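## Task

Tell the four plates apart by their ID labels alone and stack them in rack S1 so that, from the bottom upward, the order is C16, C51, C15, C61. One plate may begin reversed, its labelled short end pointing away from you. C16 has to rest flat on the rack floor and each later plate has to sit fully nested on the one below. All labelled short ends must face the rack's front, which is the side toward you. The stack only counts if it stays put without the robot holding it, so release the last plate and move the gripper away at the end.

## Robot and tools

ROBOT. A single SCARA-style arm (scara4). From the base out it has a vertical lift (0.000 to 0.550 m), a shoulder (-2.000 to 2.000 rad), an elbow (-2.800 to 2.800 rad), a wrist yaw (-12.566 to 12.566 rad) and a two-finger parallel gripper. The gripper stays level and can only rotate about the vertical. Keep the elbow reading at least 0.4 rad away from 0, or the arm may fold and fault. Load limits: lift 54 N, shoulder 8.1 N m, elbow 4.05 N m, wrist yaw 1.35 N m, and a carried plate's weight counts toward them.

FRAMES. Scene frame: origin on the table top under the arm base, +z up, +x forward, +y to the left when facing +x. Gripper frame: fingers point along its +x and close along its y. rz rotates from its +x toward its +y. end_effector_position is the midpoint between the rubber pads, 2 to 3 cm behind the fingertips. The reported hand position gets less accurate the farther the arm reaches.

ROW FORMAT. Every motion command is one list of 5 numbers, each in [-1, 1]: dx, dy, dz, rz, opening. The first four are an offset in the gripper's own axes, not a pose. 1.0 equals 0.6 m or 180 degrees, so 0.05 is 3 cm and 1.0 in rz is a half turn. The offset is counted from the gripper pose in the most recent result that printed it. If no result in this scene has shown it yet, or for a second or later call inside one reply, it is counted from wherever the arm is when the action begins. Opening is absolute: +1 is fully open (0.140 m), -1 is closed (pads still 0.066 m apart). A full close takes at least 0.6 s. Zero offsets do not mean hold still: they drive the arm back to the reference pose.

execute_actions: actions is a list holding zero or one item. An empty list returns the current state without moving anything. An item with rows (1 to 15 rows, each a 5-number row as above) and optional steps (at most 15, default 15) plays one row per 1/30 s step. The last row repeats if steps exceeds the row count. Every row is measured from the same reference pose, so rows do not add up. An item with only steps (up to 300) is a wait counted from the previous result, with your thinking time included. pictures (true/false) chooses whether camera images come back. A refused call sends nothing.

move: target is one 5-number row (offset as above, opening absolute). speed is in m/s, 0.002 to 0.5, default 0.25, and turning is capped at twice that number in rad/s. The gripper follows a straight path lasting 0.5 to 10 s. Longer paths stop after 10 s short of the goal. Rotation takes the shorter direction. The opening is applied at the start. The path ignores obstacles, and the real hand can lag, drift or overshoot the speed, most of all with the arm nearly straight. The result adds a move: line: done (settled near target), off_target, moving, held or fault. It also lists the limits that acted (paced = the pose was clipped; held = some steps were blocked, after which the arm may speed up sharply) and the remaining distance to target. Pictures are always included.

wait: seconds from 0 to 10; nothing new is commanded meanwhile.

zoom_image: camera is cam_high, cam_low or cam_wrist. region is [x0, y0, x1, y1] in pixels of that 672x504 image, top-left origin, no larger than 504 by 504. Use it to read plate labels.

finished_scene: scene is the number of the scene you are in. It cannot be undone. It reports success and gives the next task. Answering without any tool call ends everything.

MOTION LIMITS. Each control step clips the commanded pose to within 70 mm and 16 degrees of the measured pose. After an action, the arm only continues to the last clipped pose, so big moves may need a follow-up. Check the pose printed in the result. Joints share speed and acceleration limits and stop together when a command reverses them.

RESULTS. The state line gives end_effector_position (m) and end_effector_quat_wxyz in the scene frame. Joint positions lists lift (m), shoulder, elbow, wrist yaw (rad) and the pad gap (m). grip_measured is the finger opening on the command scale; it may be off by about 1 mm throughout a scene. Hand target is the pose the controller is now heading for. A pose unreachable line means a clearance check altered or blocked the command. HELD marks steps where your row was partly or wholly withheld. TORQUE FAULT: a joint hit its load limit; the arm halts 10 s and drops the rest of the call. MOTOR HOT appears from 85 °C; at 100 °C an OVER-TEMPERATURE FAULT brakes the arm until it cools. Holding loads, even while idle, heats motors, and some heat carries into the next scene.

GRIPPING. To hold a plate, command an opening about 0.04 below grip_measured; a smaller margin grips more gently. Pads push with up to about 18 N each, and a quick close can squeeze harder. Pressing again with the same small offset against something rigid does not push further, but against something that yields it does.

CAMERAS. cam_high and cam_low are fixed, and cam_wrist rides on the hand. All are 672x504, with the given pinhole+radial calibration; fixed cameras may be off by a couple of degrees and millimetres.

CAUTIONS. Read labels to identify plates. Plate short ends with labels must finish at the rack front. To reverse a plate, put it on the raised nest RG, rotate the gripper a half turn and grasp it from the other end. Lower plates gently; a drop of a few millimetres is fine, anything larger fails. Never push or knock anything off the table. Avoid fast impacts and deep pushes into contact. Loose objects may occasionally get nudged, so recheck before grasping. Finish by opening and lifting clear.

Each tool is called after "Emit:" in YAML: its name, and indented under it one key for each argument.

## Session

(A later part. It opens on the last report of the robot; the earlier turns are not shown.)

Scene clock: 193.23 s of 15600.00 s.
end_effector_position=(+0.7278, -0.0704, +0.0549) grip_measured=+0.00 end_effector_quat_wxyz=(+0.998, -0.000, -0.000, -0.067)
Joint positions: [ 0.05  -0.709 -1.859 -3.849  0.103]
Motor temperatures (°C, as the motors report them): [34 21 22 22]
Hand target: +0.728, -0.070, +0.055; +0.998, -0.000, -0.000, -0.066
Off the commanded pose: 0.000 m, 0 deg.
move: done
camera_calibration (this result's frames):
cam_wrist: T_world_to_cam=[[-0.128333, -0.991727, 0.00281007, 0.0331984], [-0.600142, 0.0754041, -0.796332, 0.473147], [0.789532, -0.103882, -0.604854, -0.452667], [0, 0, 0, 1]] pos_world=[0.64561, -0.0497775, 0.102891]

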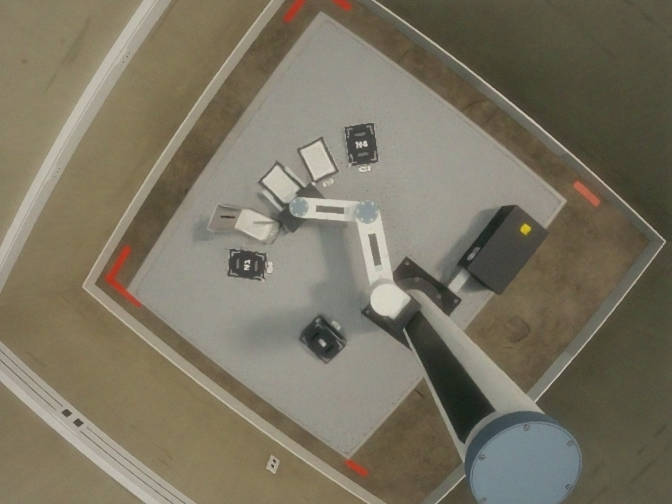

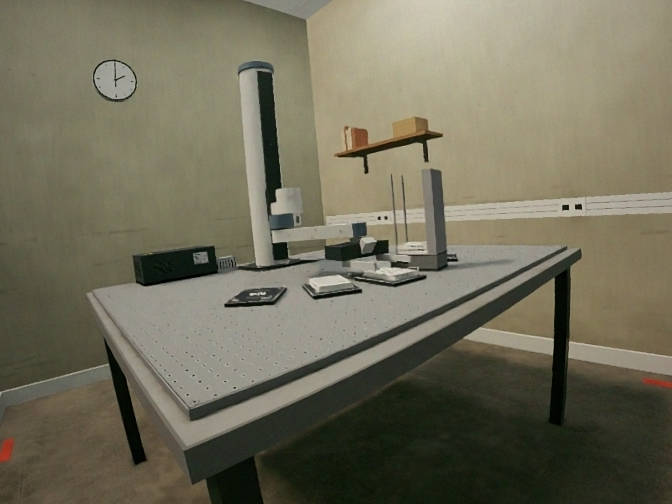

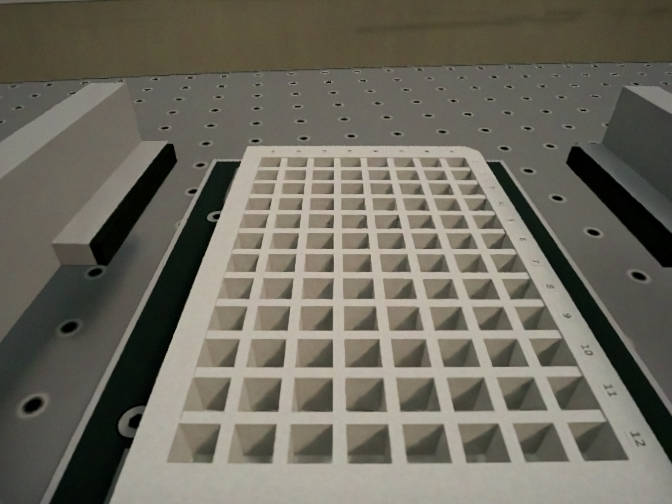

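Emit:
move:
  target: [0.0002,-0.0002,-0.0337,0,0.0]
  speed: 0.1

Emit:
execute_actions:
  actions:
    - {"rows":[[0,0,0,0,-0.2],[0,0,0,0,-0.3],[0,0,0,0,-0.4],[0,0,0,0,-0.45],[0,0,0,0,-0.5],[0,0,0,0,-0.52],[0,0,0,0,-0.54],[0,0,0,0,-0.55],[0,0,0,0,-0.56],[0,0,0,0,-0.58],[0,0,0,0,-0.6],[0,0,0,0,-0.62],[0,0,0,0,-0.63]],"steps":15}
  pictures: false

Emit:
move:
  target: [0,0,0.03,0,-0.63]
  speed: 0.15

Emit:
move:
  target: [-0.2833,0,0.09,0,-0.63]
  speed: 0.4

Scene clock: 204.17 s of 15600.00 s.
end_effector_position=(+0.7279, -0.0706, +0.0347) grip_measured=+0.00 end_effector_quat_wxyz=(+0.998, -0.000, -0.000, -0.067)
Joint positions: [ 0.03  -0.709 -1.859 -3.849  0.103]
Motor temperatures (°C, as the motors report them): [34 21 22 22]
Hand target: +0.728, -0.071, +0.035; +0.998, -0.000, -0.000, -0.067
Off the commanded pose: 0.000 m, 0 deg.
After step 90, 7.23 s passed at rest.
move: done
camera_calibration (this result's frames):
cam_wrist: T_world_to_cam=[[-0.1286, -0.991693, 0.00281007, 0.0333151], [-0.600122, 0.0755657, -0.796332, 0.457063], [0.789504, -0.104095, -0.604854, -0.464977], [0, 0, 0, 1]] pos_world=[0.645678, -0.0499016, 0.0826369]

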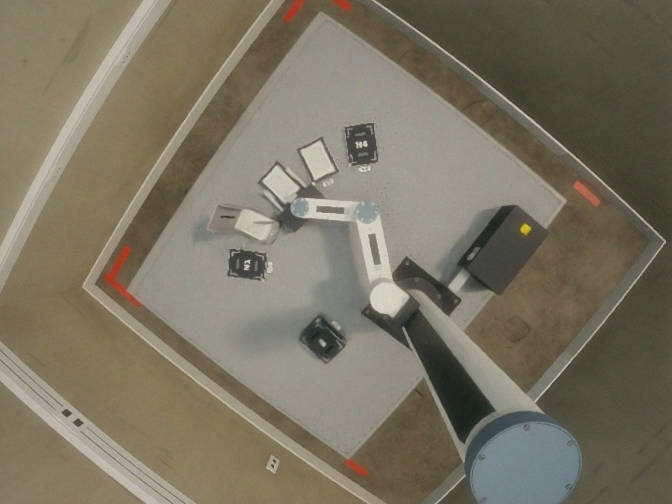

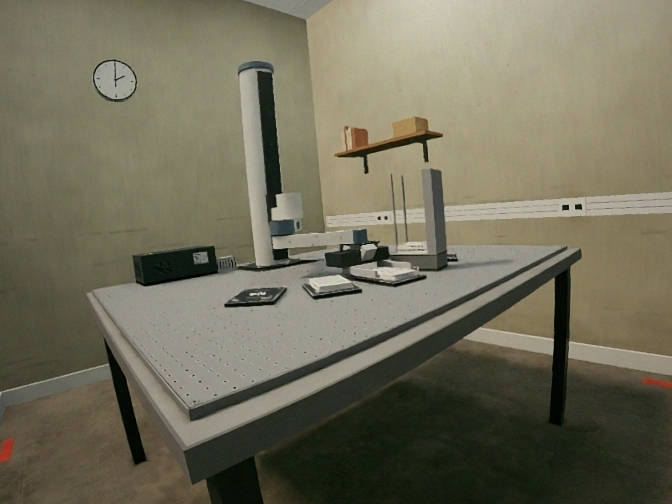

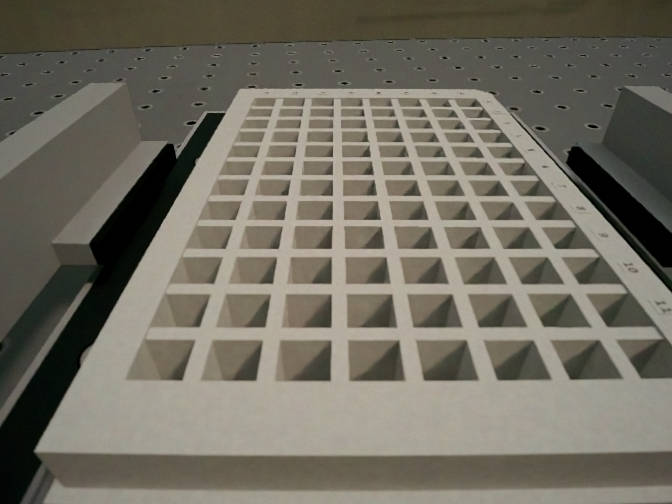

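Scene clock: 204.67 s of 15600.00 s.
end_effector_position=(+0.7279, -0.0706, +0.0347) grip_measured=-0.59 end_effector_quat_wxyz=(+0.998, -0.000, -0.000, -0.067)
Joint positions: [ 0.03  -0.709 -1.859 -3.849  0.081]
Motor temperatures (°C, as the motors report them): [34 21 22 22]
Hand target: +0.728, -0.071, +0.035; +0.998, -0.000, -0.000, -0.067
Off the commanded pose: 0.000 m, 0 deg.
Steps of this call (steps 1 to 15: all 15 steps of this action). Readings (end_effector_position):
1: (+0.7279, -0.0706, +0.0347)
2: (+0.7279, -0.0706, +0.0347)
4: (+0.7279, -0.0706, +0.0347)
8: (+0.7279, -0.0706, +0.0347)
15: the state above

Scene clock: 205.60 s of 15600.00 s.
end_effector_position=(+0.7279, -0.0706, +0.0527) grip_measured=-0.59 end_effector_quat_wxyz=(+0.998, -0.000, -0.000, -0.067)
Joint positions: [ 0.048 -0.709 -1.859 -3.849  0.081]
Motor temperatures (°C, as the motors report them): [34 21 22 22]
Hand target: +0.728, -0.071, +0.053; +0.998, -0.000, -0.000, -0.067
Off the commanded pose: 0.000 m, 0 deg.
move: done
camera_calibration (this result's frames):
cam_wrist: T_world_to_cam=[[-0.128596, -0.991693, 0.00281007, 0.0332622], [-0.600122, 0.0755632, -0.796332, 0.471415], [0.789504, -0.104091, -0.604854, -0.454076], [0, 0, 0, 1]] pos_world=[0.645679, -0.0499012, 0.10066]

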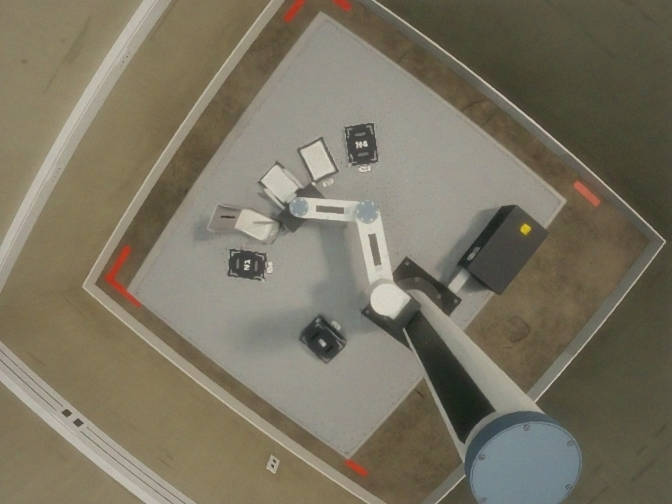

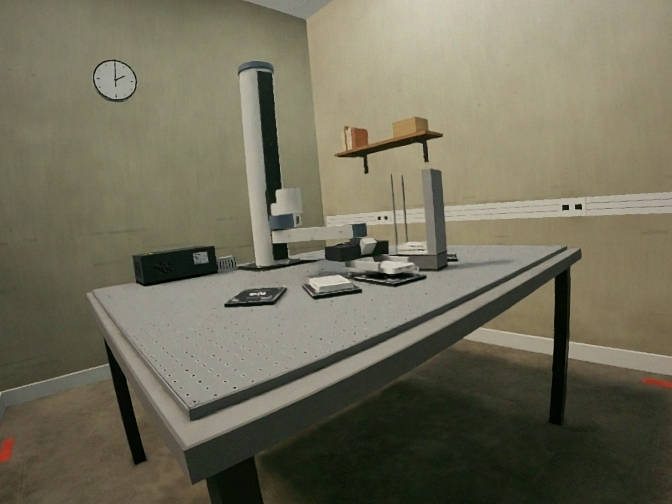

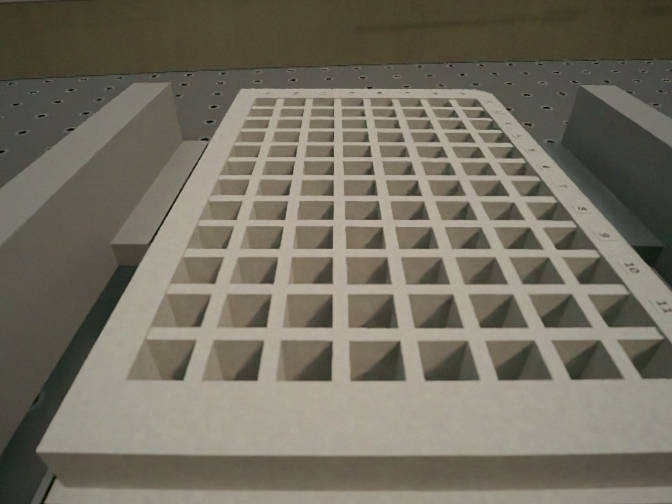

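Scene clock: 206.57 s of 15600.00 s.
end_effector_position=(+0.5593, -0.0478, +0.1067) grip_measured=-0.59 end_effector_quat_wxyz=(+0.998, -0.000, -0.000, -0.066)
Joint positions: [ 0.102 -1.056 -0.98  -4.38   0.081]
Motor temperatures (°C, as the motors report them): [34 21 22 22]
Hand target: +0.559, -0.048, +0.107; +0.998, -0.000, -0.000, -0.067
Off the commanded pose: 0.000 m, 0 deg.
move: done
camera_calibration (this result's frames):
cam_wrist: T_world_to_cam=[[-0.128052, -0.991763, 0.00281007, 0.0337546], [-0.600163, 0.0752341, -0.796332, 0.411563], [0.789561, -0.103658, -0.604854, -0.285958], [0, 0, 0, 1]] pos_world=[0.477109, -0.027129, 0.154682]

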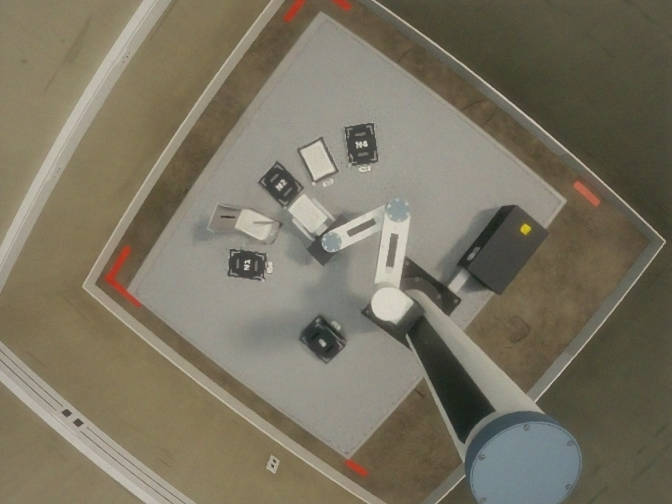

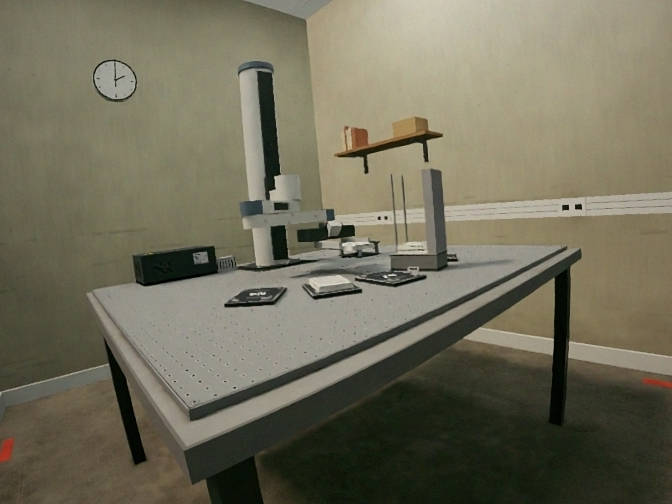

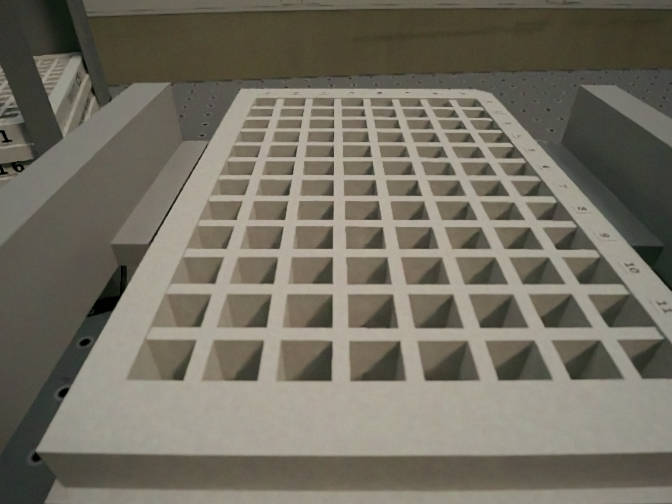

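Emit:
move:
  target: [-0.6604,0.5498,-0.0212,0.0086,-0.63]
  speed: 0.3

Scene clock: 212.97 s of 15600.00 s.
end_effector_position=(+0.2108, +0.3319, +0.0940) grip_measured=-0.59 end_effector_quat_wxyz=(+0.999, -0.000, -0.000, -0.053)
Joint positions: [ 0.089  1.136 -1.533 -5.992  0.081]
Motor temperatures (°C, as the motors report them): [34 21 22 22]
Hand target: +0.211, +0.332, +0.094; +0.999, -0.000, -0.000, -0.053
Off the commanded pose: 0.001 m, 0 deg.
After step 90, 1.13 s passed at rest.
move: done; limits=paced
camera_calibration (this result's frames):
cam_wrist: T_world_to_cam=[[-0.101539, -0.994828, 0.00281007, 0.361087], [-0.601957, 0.0591907, -0.796332, 0.169424], [0.792046, -0.0825505, -0.604854, 0.0133463], [0, 0, 0, 1]] pos_world=[0.12808, 0.350293, 0.141976]

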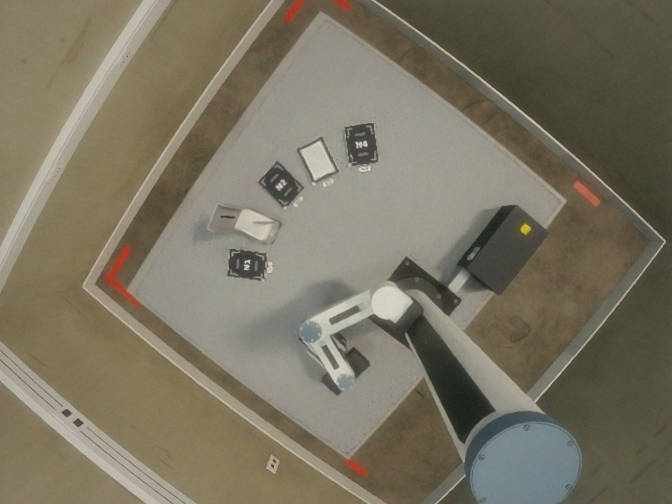

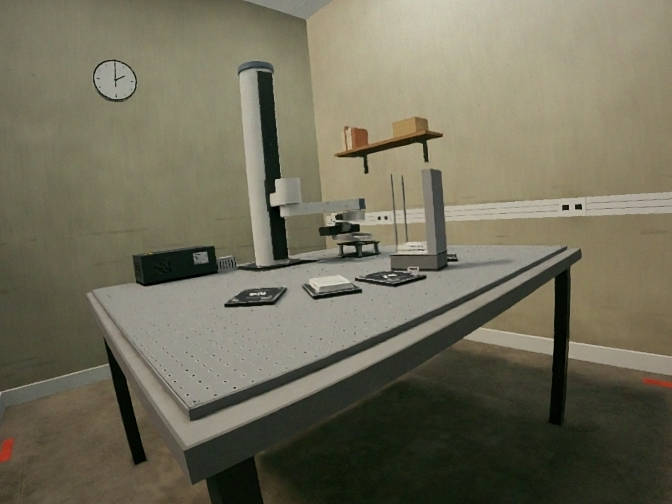

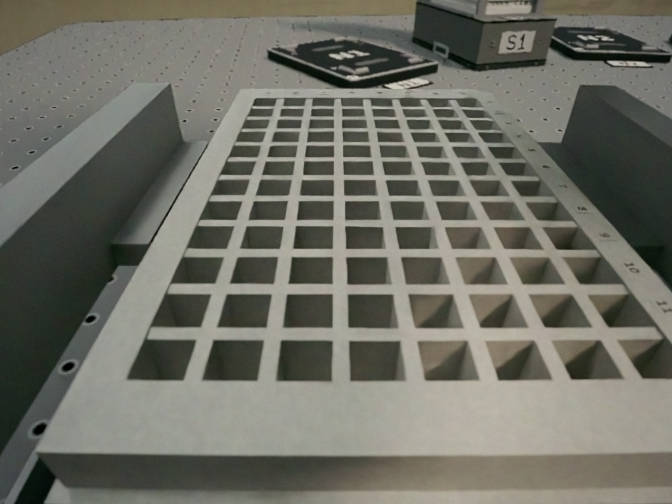

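Emit:
move:
  target: [-0.0008,-0.0004,-0.021,0,-0.63]
  speed: 0.02

Scene clock: 215.90 s of 15600.00 s.
end_effector_position=(+0.2106, +0.3318, +0.0825) grip_measured=-0.59 end_effector_quat_wxyz=(+0.999, -0.000, -0.000, -0.053)
Joint positions: [ 0.077  1.137 -1.533 -5.993  0.081]
Motor temperatures (°C, as the motors report them): [34 21 22 22]
Hand target: +0.210, +0.332, +0.081; +0.999, -0.000, -0.000, -0.053
Off the commanded pose: 0.001 m, 0 deg.
move: done
camera_calibration (this result's frames):
cam_wrist: T_world_to_cam=[[-0.101769, -0.994804, 0.00281007, 0.361037], [-0.601944, 0.0593297, -0.796332, 0.160041], [0.792027, -0.0827333, -0.604854, 0.00659681], [0, 0, 0, 1]] pos_world=[0.127853, 0.350212, 0.130421]

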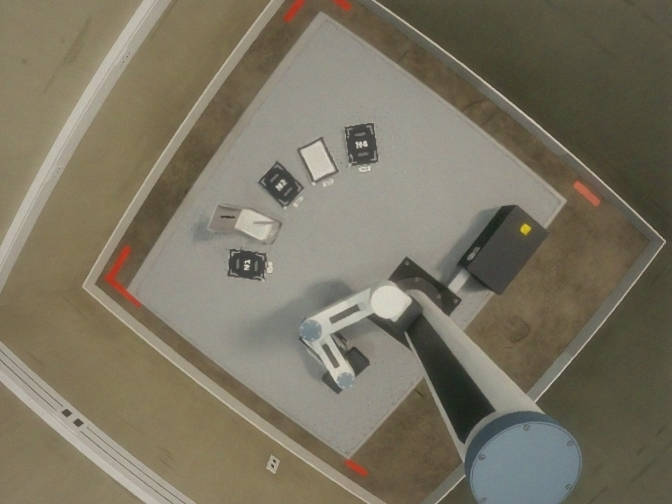

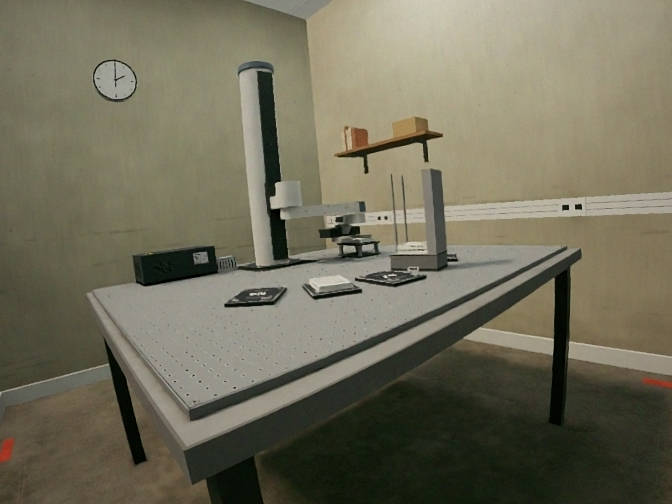

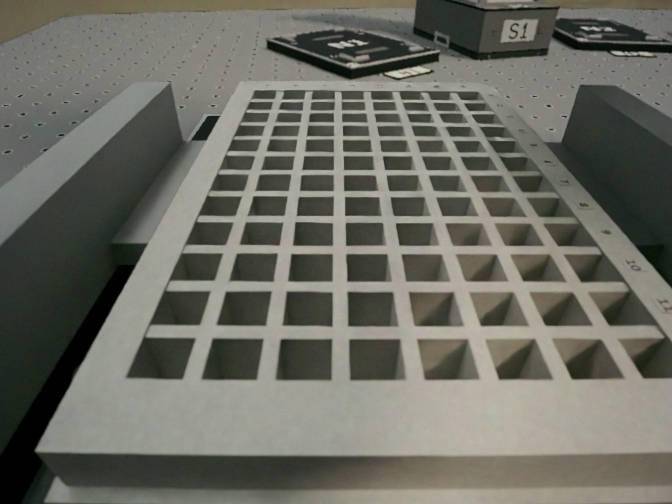

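Emit:
move:
  target: [0,0,0.0025,0,-0.63]
  speed: 0.02

Emit:
move:
  target: [-0.0055,0,0,0,-0.63]
  speed: 0.015

Emit:
move:
  target: [0,0,-0.003,0,-0.63]
  speed: 0.01

Scene clock: 222.73 s of 15600.00 s.
end_effector_position=(+0.2106, +0.3318, +0.0840) grip_measured=-0.59 end_effector_quat_wxyz=(+0.999, -0.000, -0.000, -0.053)
Joint positions: [ 0.079  1.136 -1.533 -5.993  0.081]
Motor temperatures (°C, as the motors report them): [33 21 22 22]
Hand target: +0.211, +0.332, +0.084; +0.999, -0.000, -0.000, -0.053
Off the commanded pose: 0.000 m, 0 deg.
After step 90, 3.13 s passed at rest.
move: done
camera_calibration (this result's frames):
cam_wrist: T_world_to_cam=[[-0.101856, -0.994795, 0.00281007, 0.361066], [-0.601938, 0.0593825, -0.796332, 0.161232], [0.79202, -0.0828028, -0.604854, 0.00747622], [0, 0, 0, 1]] pos_world=[0.127907, 0.350232, 0.131901]

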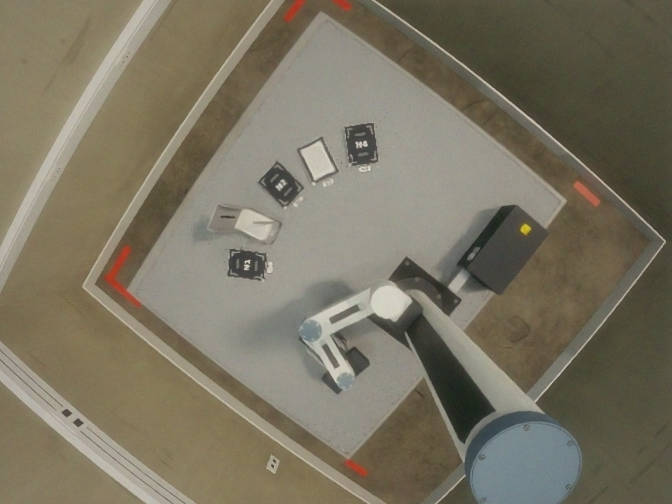

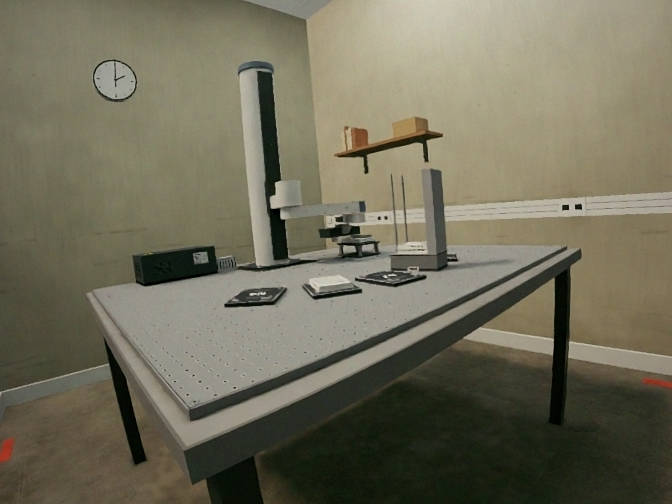

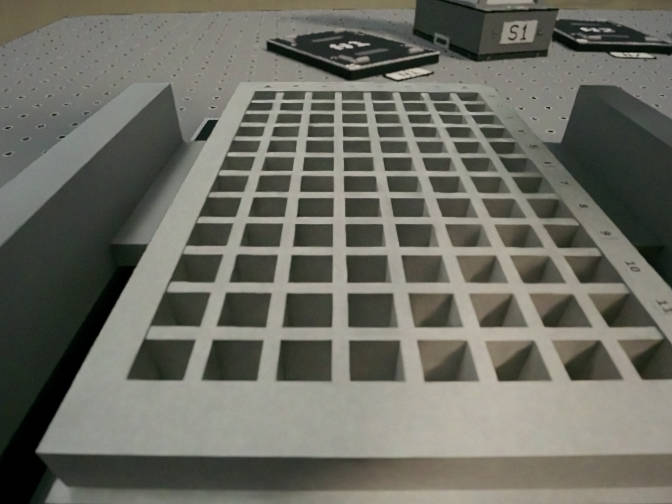

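Scene clock: 223.43 s of 15600.00 s.
end_effector_position=(+0.2074, +0.3322, +0.0840) grip_measured=-0.59 end_effector_quat_wxyz=(+0.999, -0.000, -0.000, -0.053)
Joint positions: [ 0.079  1.148 -1.54  -5.997  0.081]
Motor temperatures (°C, as the motors report them): [33 21 22 22]
Hand target: +0.207, +0.332, +0.084; +0.999, -0.000, -0.000, -0.053
Off the commanded pose: 0.000 m, 0 deg.
move: done
camera_calibration (this result's frames):
cam_wrist: T_world_to_cam=[[-0.101239, -0.994858, 0.00281007, 0.361021], [-0.601975, 0.059009, -0.796332, 0.159386], [0.792071, -0.0823113, -0.604854, 0.00994207], [0, 0, 0, 1]] pos_world=[0.124621, 0.350578, 0.131923]

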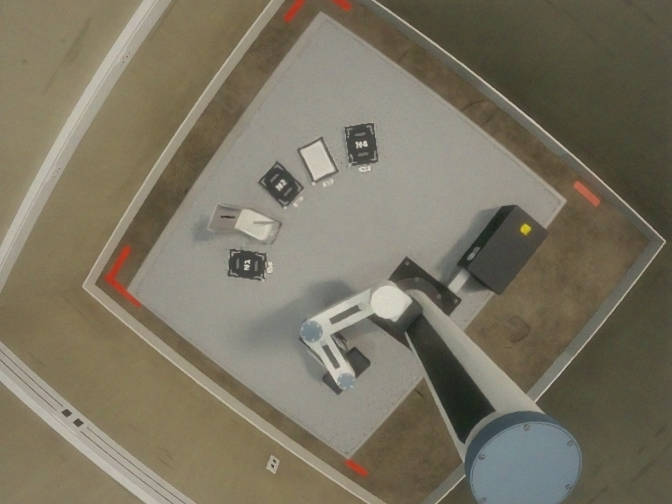

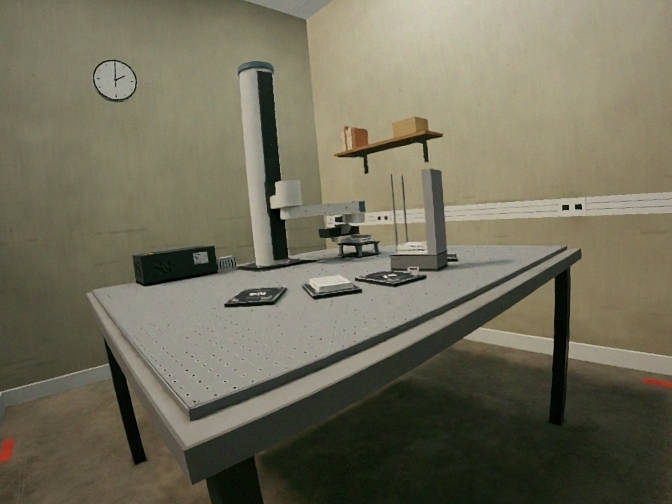

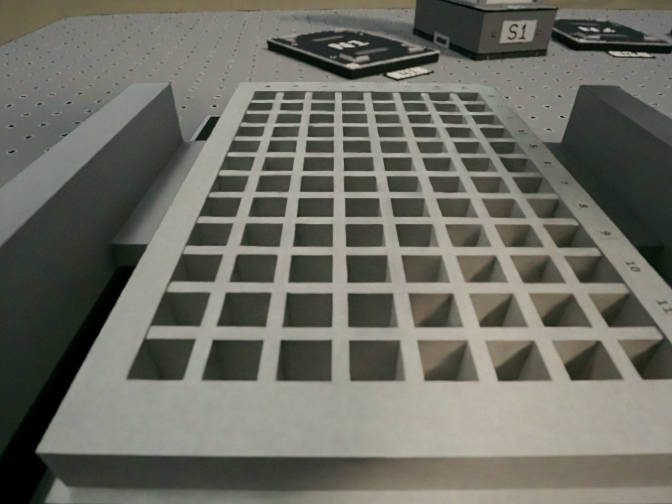

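Scene clock: 224.13 s of 15600.00 s.
end_effector_position=(+0.2074, +0.3322, +0.0825) grip_measured=-0.59 end_effector_quat_wxyz=(+0.999, -0.000, -0.000, -0.053)
Joint positions: [ 0.078  1.148 -1.54  -5.997  0.081]
Motor temperatures (°C, as the motors report them): [33 21 22 22]
Hand target: +0.207, +0.332, +0.082; +0.999, -0.000, -0.000, -0.053
Off the commanded pose: 0.000 m, 0 deg.
move: done
camera_calibration (this result's frames):
cam_wrist: T_world_to_cam=[[-0.101386, -0.994843, 0.00281007, 0.361032], [-0.601966, 0.0590982, -0.796332, 0.158207], [0.792059, -0.0824288, -0.604854, 0.00911173], [0, 0, 0, 1]] pos_world=[0.124622, 0.350571, 0.130482]

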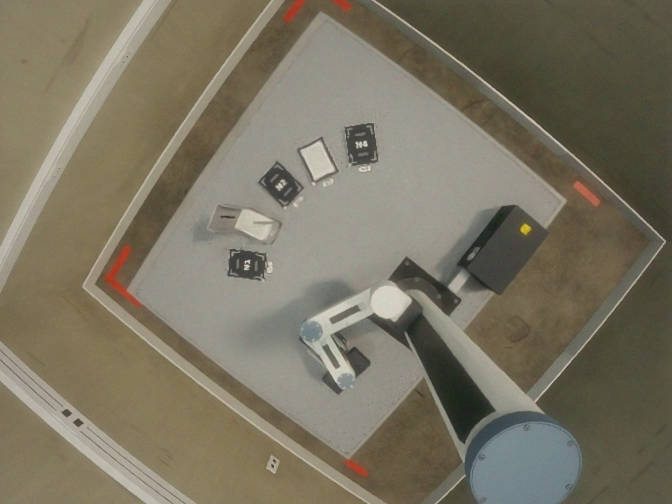

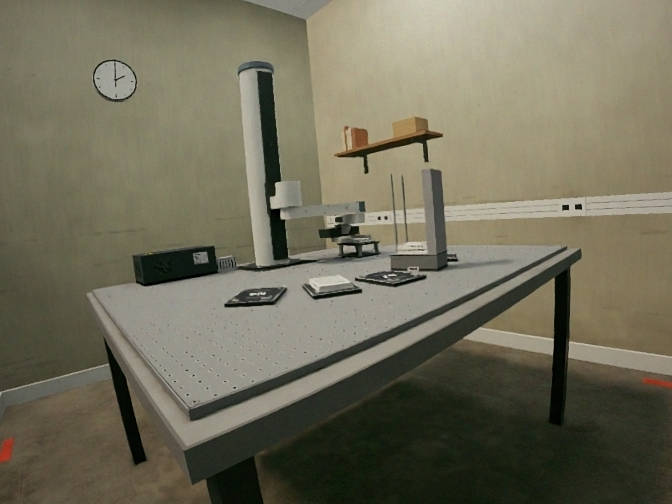

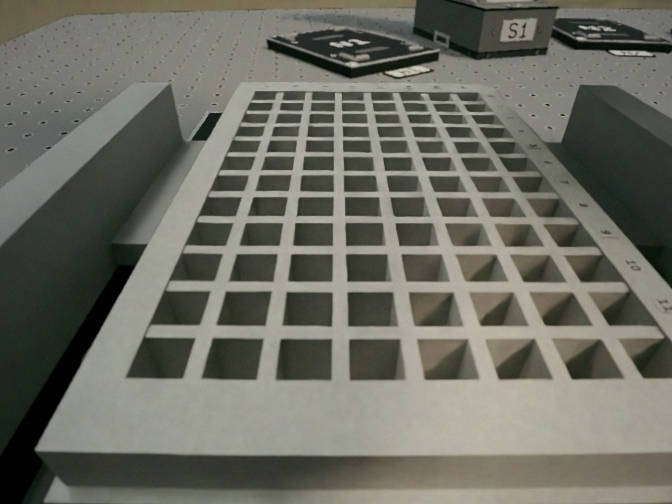

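Release and see whether it settles flat.

Emit:
move:
  target: [0,0,0.0003,0,0.0]
  speed: 0.02

Emit:
move:
  target: [0,0,0.035,0,0.0]
  speed: 0.2

Scene clock: 227.63 s of 15600.00 s.
end_effector_position=(+0.2074, +0.3322, +0.0827) grip_measured=+0.00 end_effector_quat_wxyz=(+0.999, -0.000, -0.000, -0.053)
Joint positions: [ 0.078  1.148 -1.54  -5.997  0.103]
Motor temperatures (°C, as the motors report them): [33 21 22 22]
Hand target: +0.207, +0.332, +0.083; +0.999, -0.000, -0.000, -0.053
Off the commanded pose: 0.000 m, 0 deg.
move: done
camera_calibration (this result's frames):
cam_wrist: T_world_to_cam=[[-0.101351, -0.994847, 0.00281007, 0.361027], [-0.601968, 0.0590768, -0.796332, 0.158327], [0.792062, -0.0824006, -0.604854, 0.00919701], [0, 0, 0, 1]] pos_world=[0.124613, 0.350571, 0.130629]

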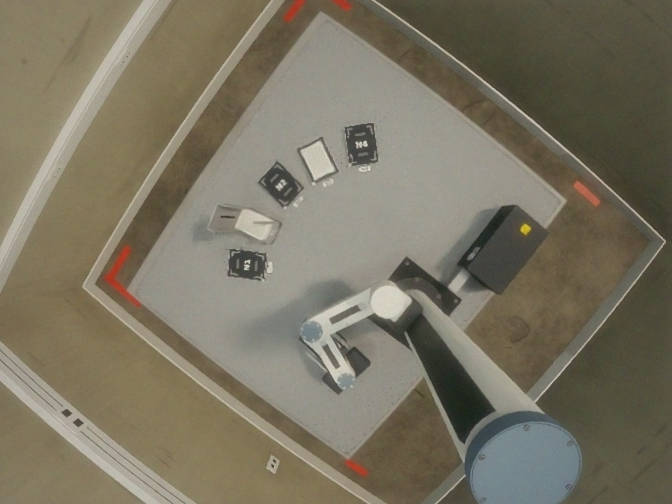

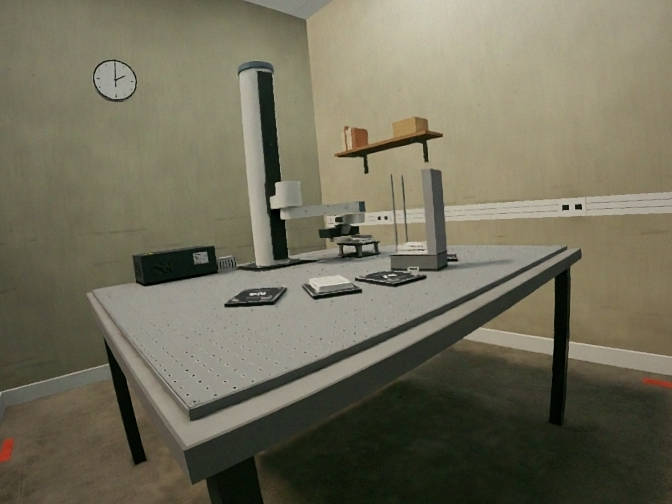

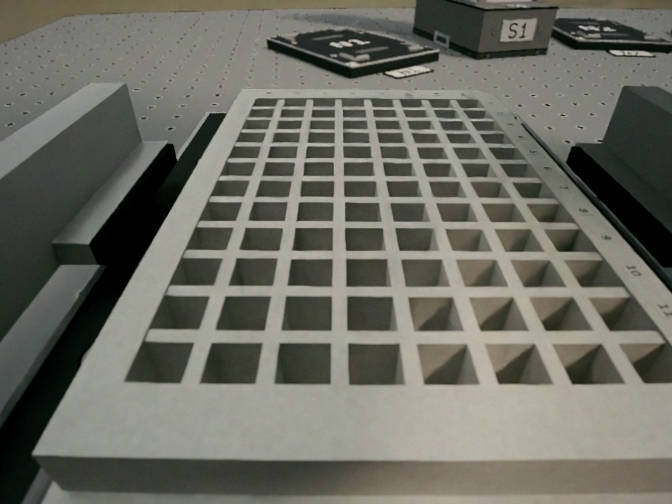

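Scene clock: 228.33 s of 15600.00 s.
end_effector_position=(+0.2074, +0.3322, +0.1037) grip_measured=+0.00 end_effector_quat_wxyz=(+0.999, -0.000, -0.000, -0.053)
Joint positions: [ 0.099  1.148 -1.54  -5.997  0.103]
Motor temperatures (°C, as the motors report them): [33 21 22 22]
Hand target: +0.207, +0.332, +0.104; +0.999, -0.000, -0.000, -0.053
Off the commanded pose: 0.000 m, 0 deg.
move: done
camera_calibration (this result's frames):
cam_wrist: T_world_to_cam=[[-0.10137, -0.994845, 0.00281007, 0.360973], [-0.601967, 0.0590883, -0.796332, 0.175074], [0.79206, -0.0824157, -0.604854, 0.0219239], [0, 0, 0, 1]] pos_world=[0.124615, 0.350574, 0.151663]

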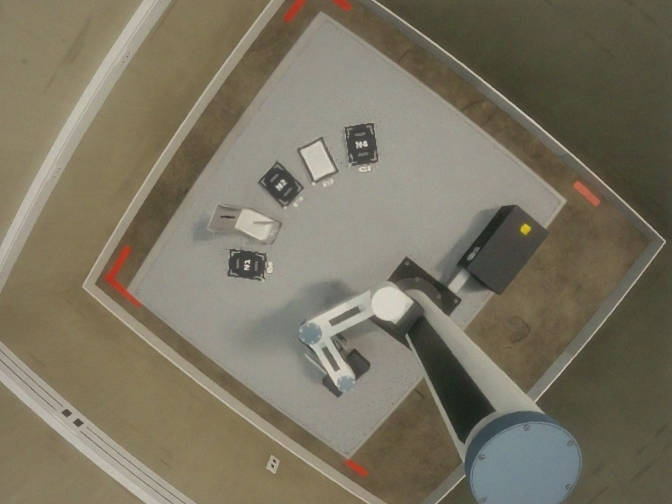

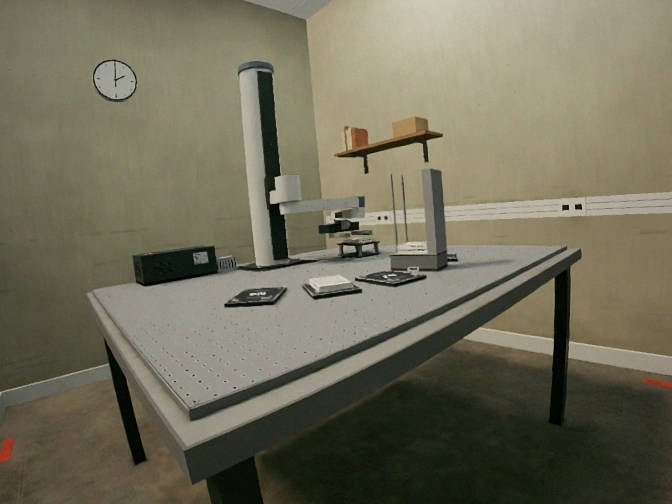

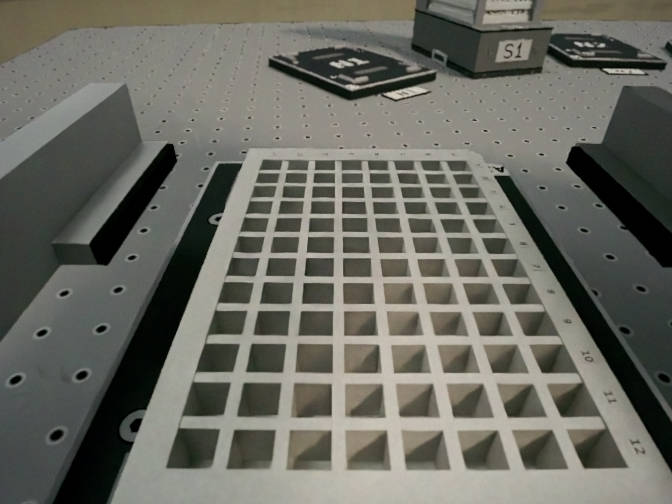

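Emit:
move:
  target: [0.001,0,0,0.995,0.0]
  speed: 0.5

Emit:
move:
  target: [0,0,-0.035,0.005,0.0]
  speed: 0.08

Scene clock: 236.53 s of 15600.00 s.
end_effector_position=(+0.2077, +0.3319, +0.1037) grip_measured=+0.00 end_effector_quat_wxyz=(+0.061, -0.000, -0.000, +0.998)
Joint positions: [ 0.099  0.34  -1.516 -2.087  0.103]
Motor temperatures (°C, as the motors report them): [34 21 22 22]
Hand target: +0.208, +0.332, +0.104; +0.061, -0.000, -0.000, +0.998
Off the commanded pose: 0.000 m, 0 deg.
After step 90, 1.67 s passed at rest.
move: done
camera_calibration (this result's frames):
cam_wrist: T_world_to_cam=[[0.117104, 0.993116, 0.00281007, -0.344419], [0.600957, -0.0686089, -0.796332, -0.0321804], [-0.790657, 0.0949422, -0.604854, 0.29153], [0, 0, 0, 1]] pos_world=[0.290172, 0.312162, 0.151675]

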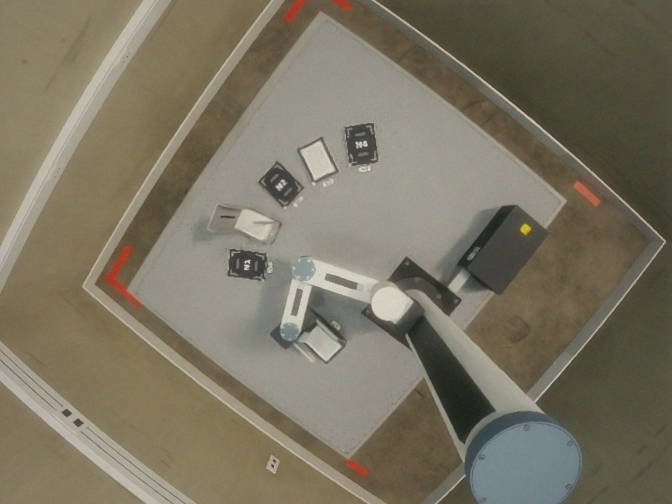

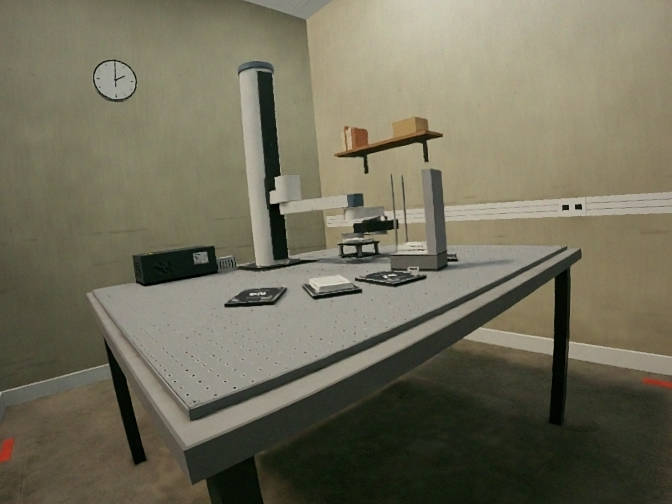

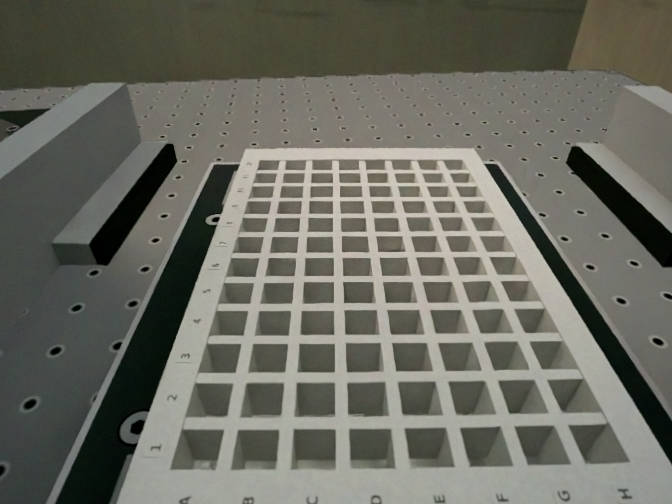

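Scene clock: 237.23 s of 15600.00 s.
end_effector_position=(+0.2077, +0.3319, +0.0827) grip_measured=+0.00 end_effector_quat_wxyz=(+0.053, -0.000, -0.000, +0.999)
Joint positions: [ 0.078  0.347 -1.527 -2.068  0.103]
Motor temperatures (°C, as the motors report them): [34 21 22 22]
Hand target: +0.208, +0.332, +0.083; +0.053, -0.000, -0.000, +0.999
Off the commanded pose: 0.000 m, 0 deg.
move: done
camera_calibration (this result's frames):
cam_wrist: T_world_to_cam=[[0.101811, 0.9948, 0.00281007, -0.341747], [0.601941, -0.0593551, -0.796332, -0.0521993], [-0.792024, 0.0827668, -0.604854, 0.283122], [0, 0, 0, 1]] pos_world=[0.290454, 0.313438, 0.13064]

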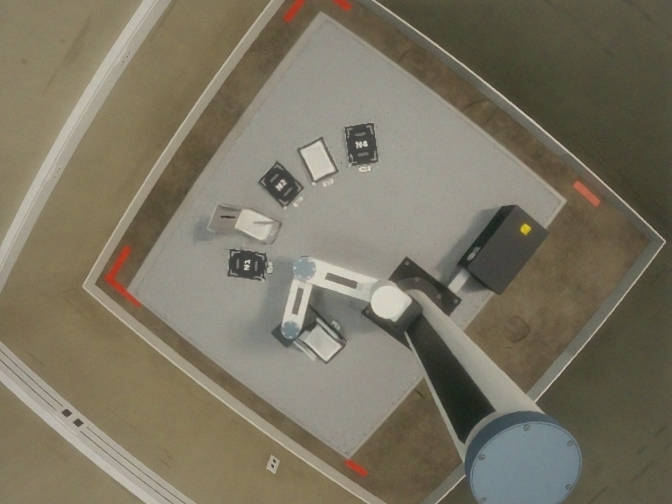

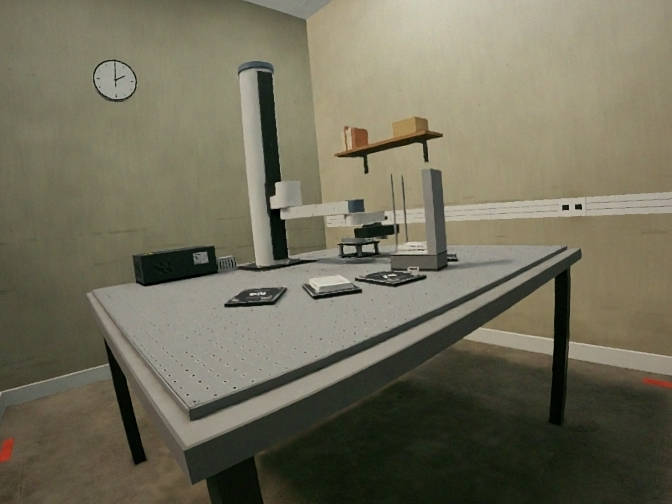

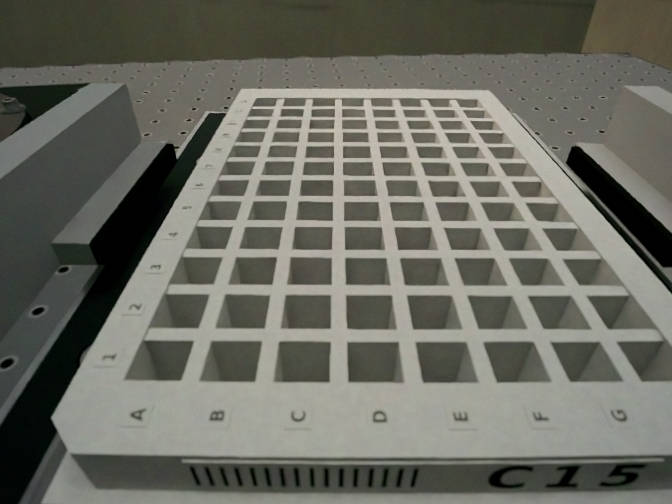

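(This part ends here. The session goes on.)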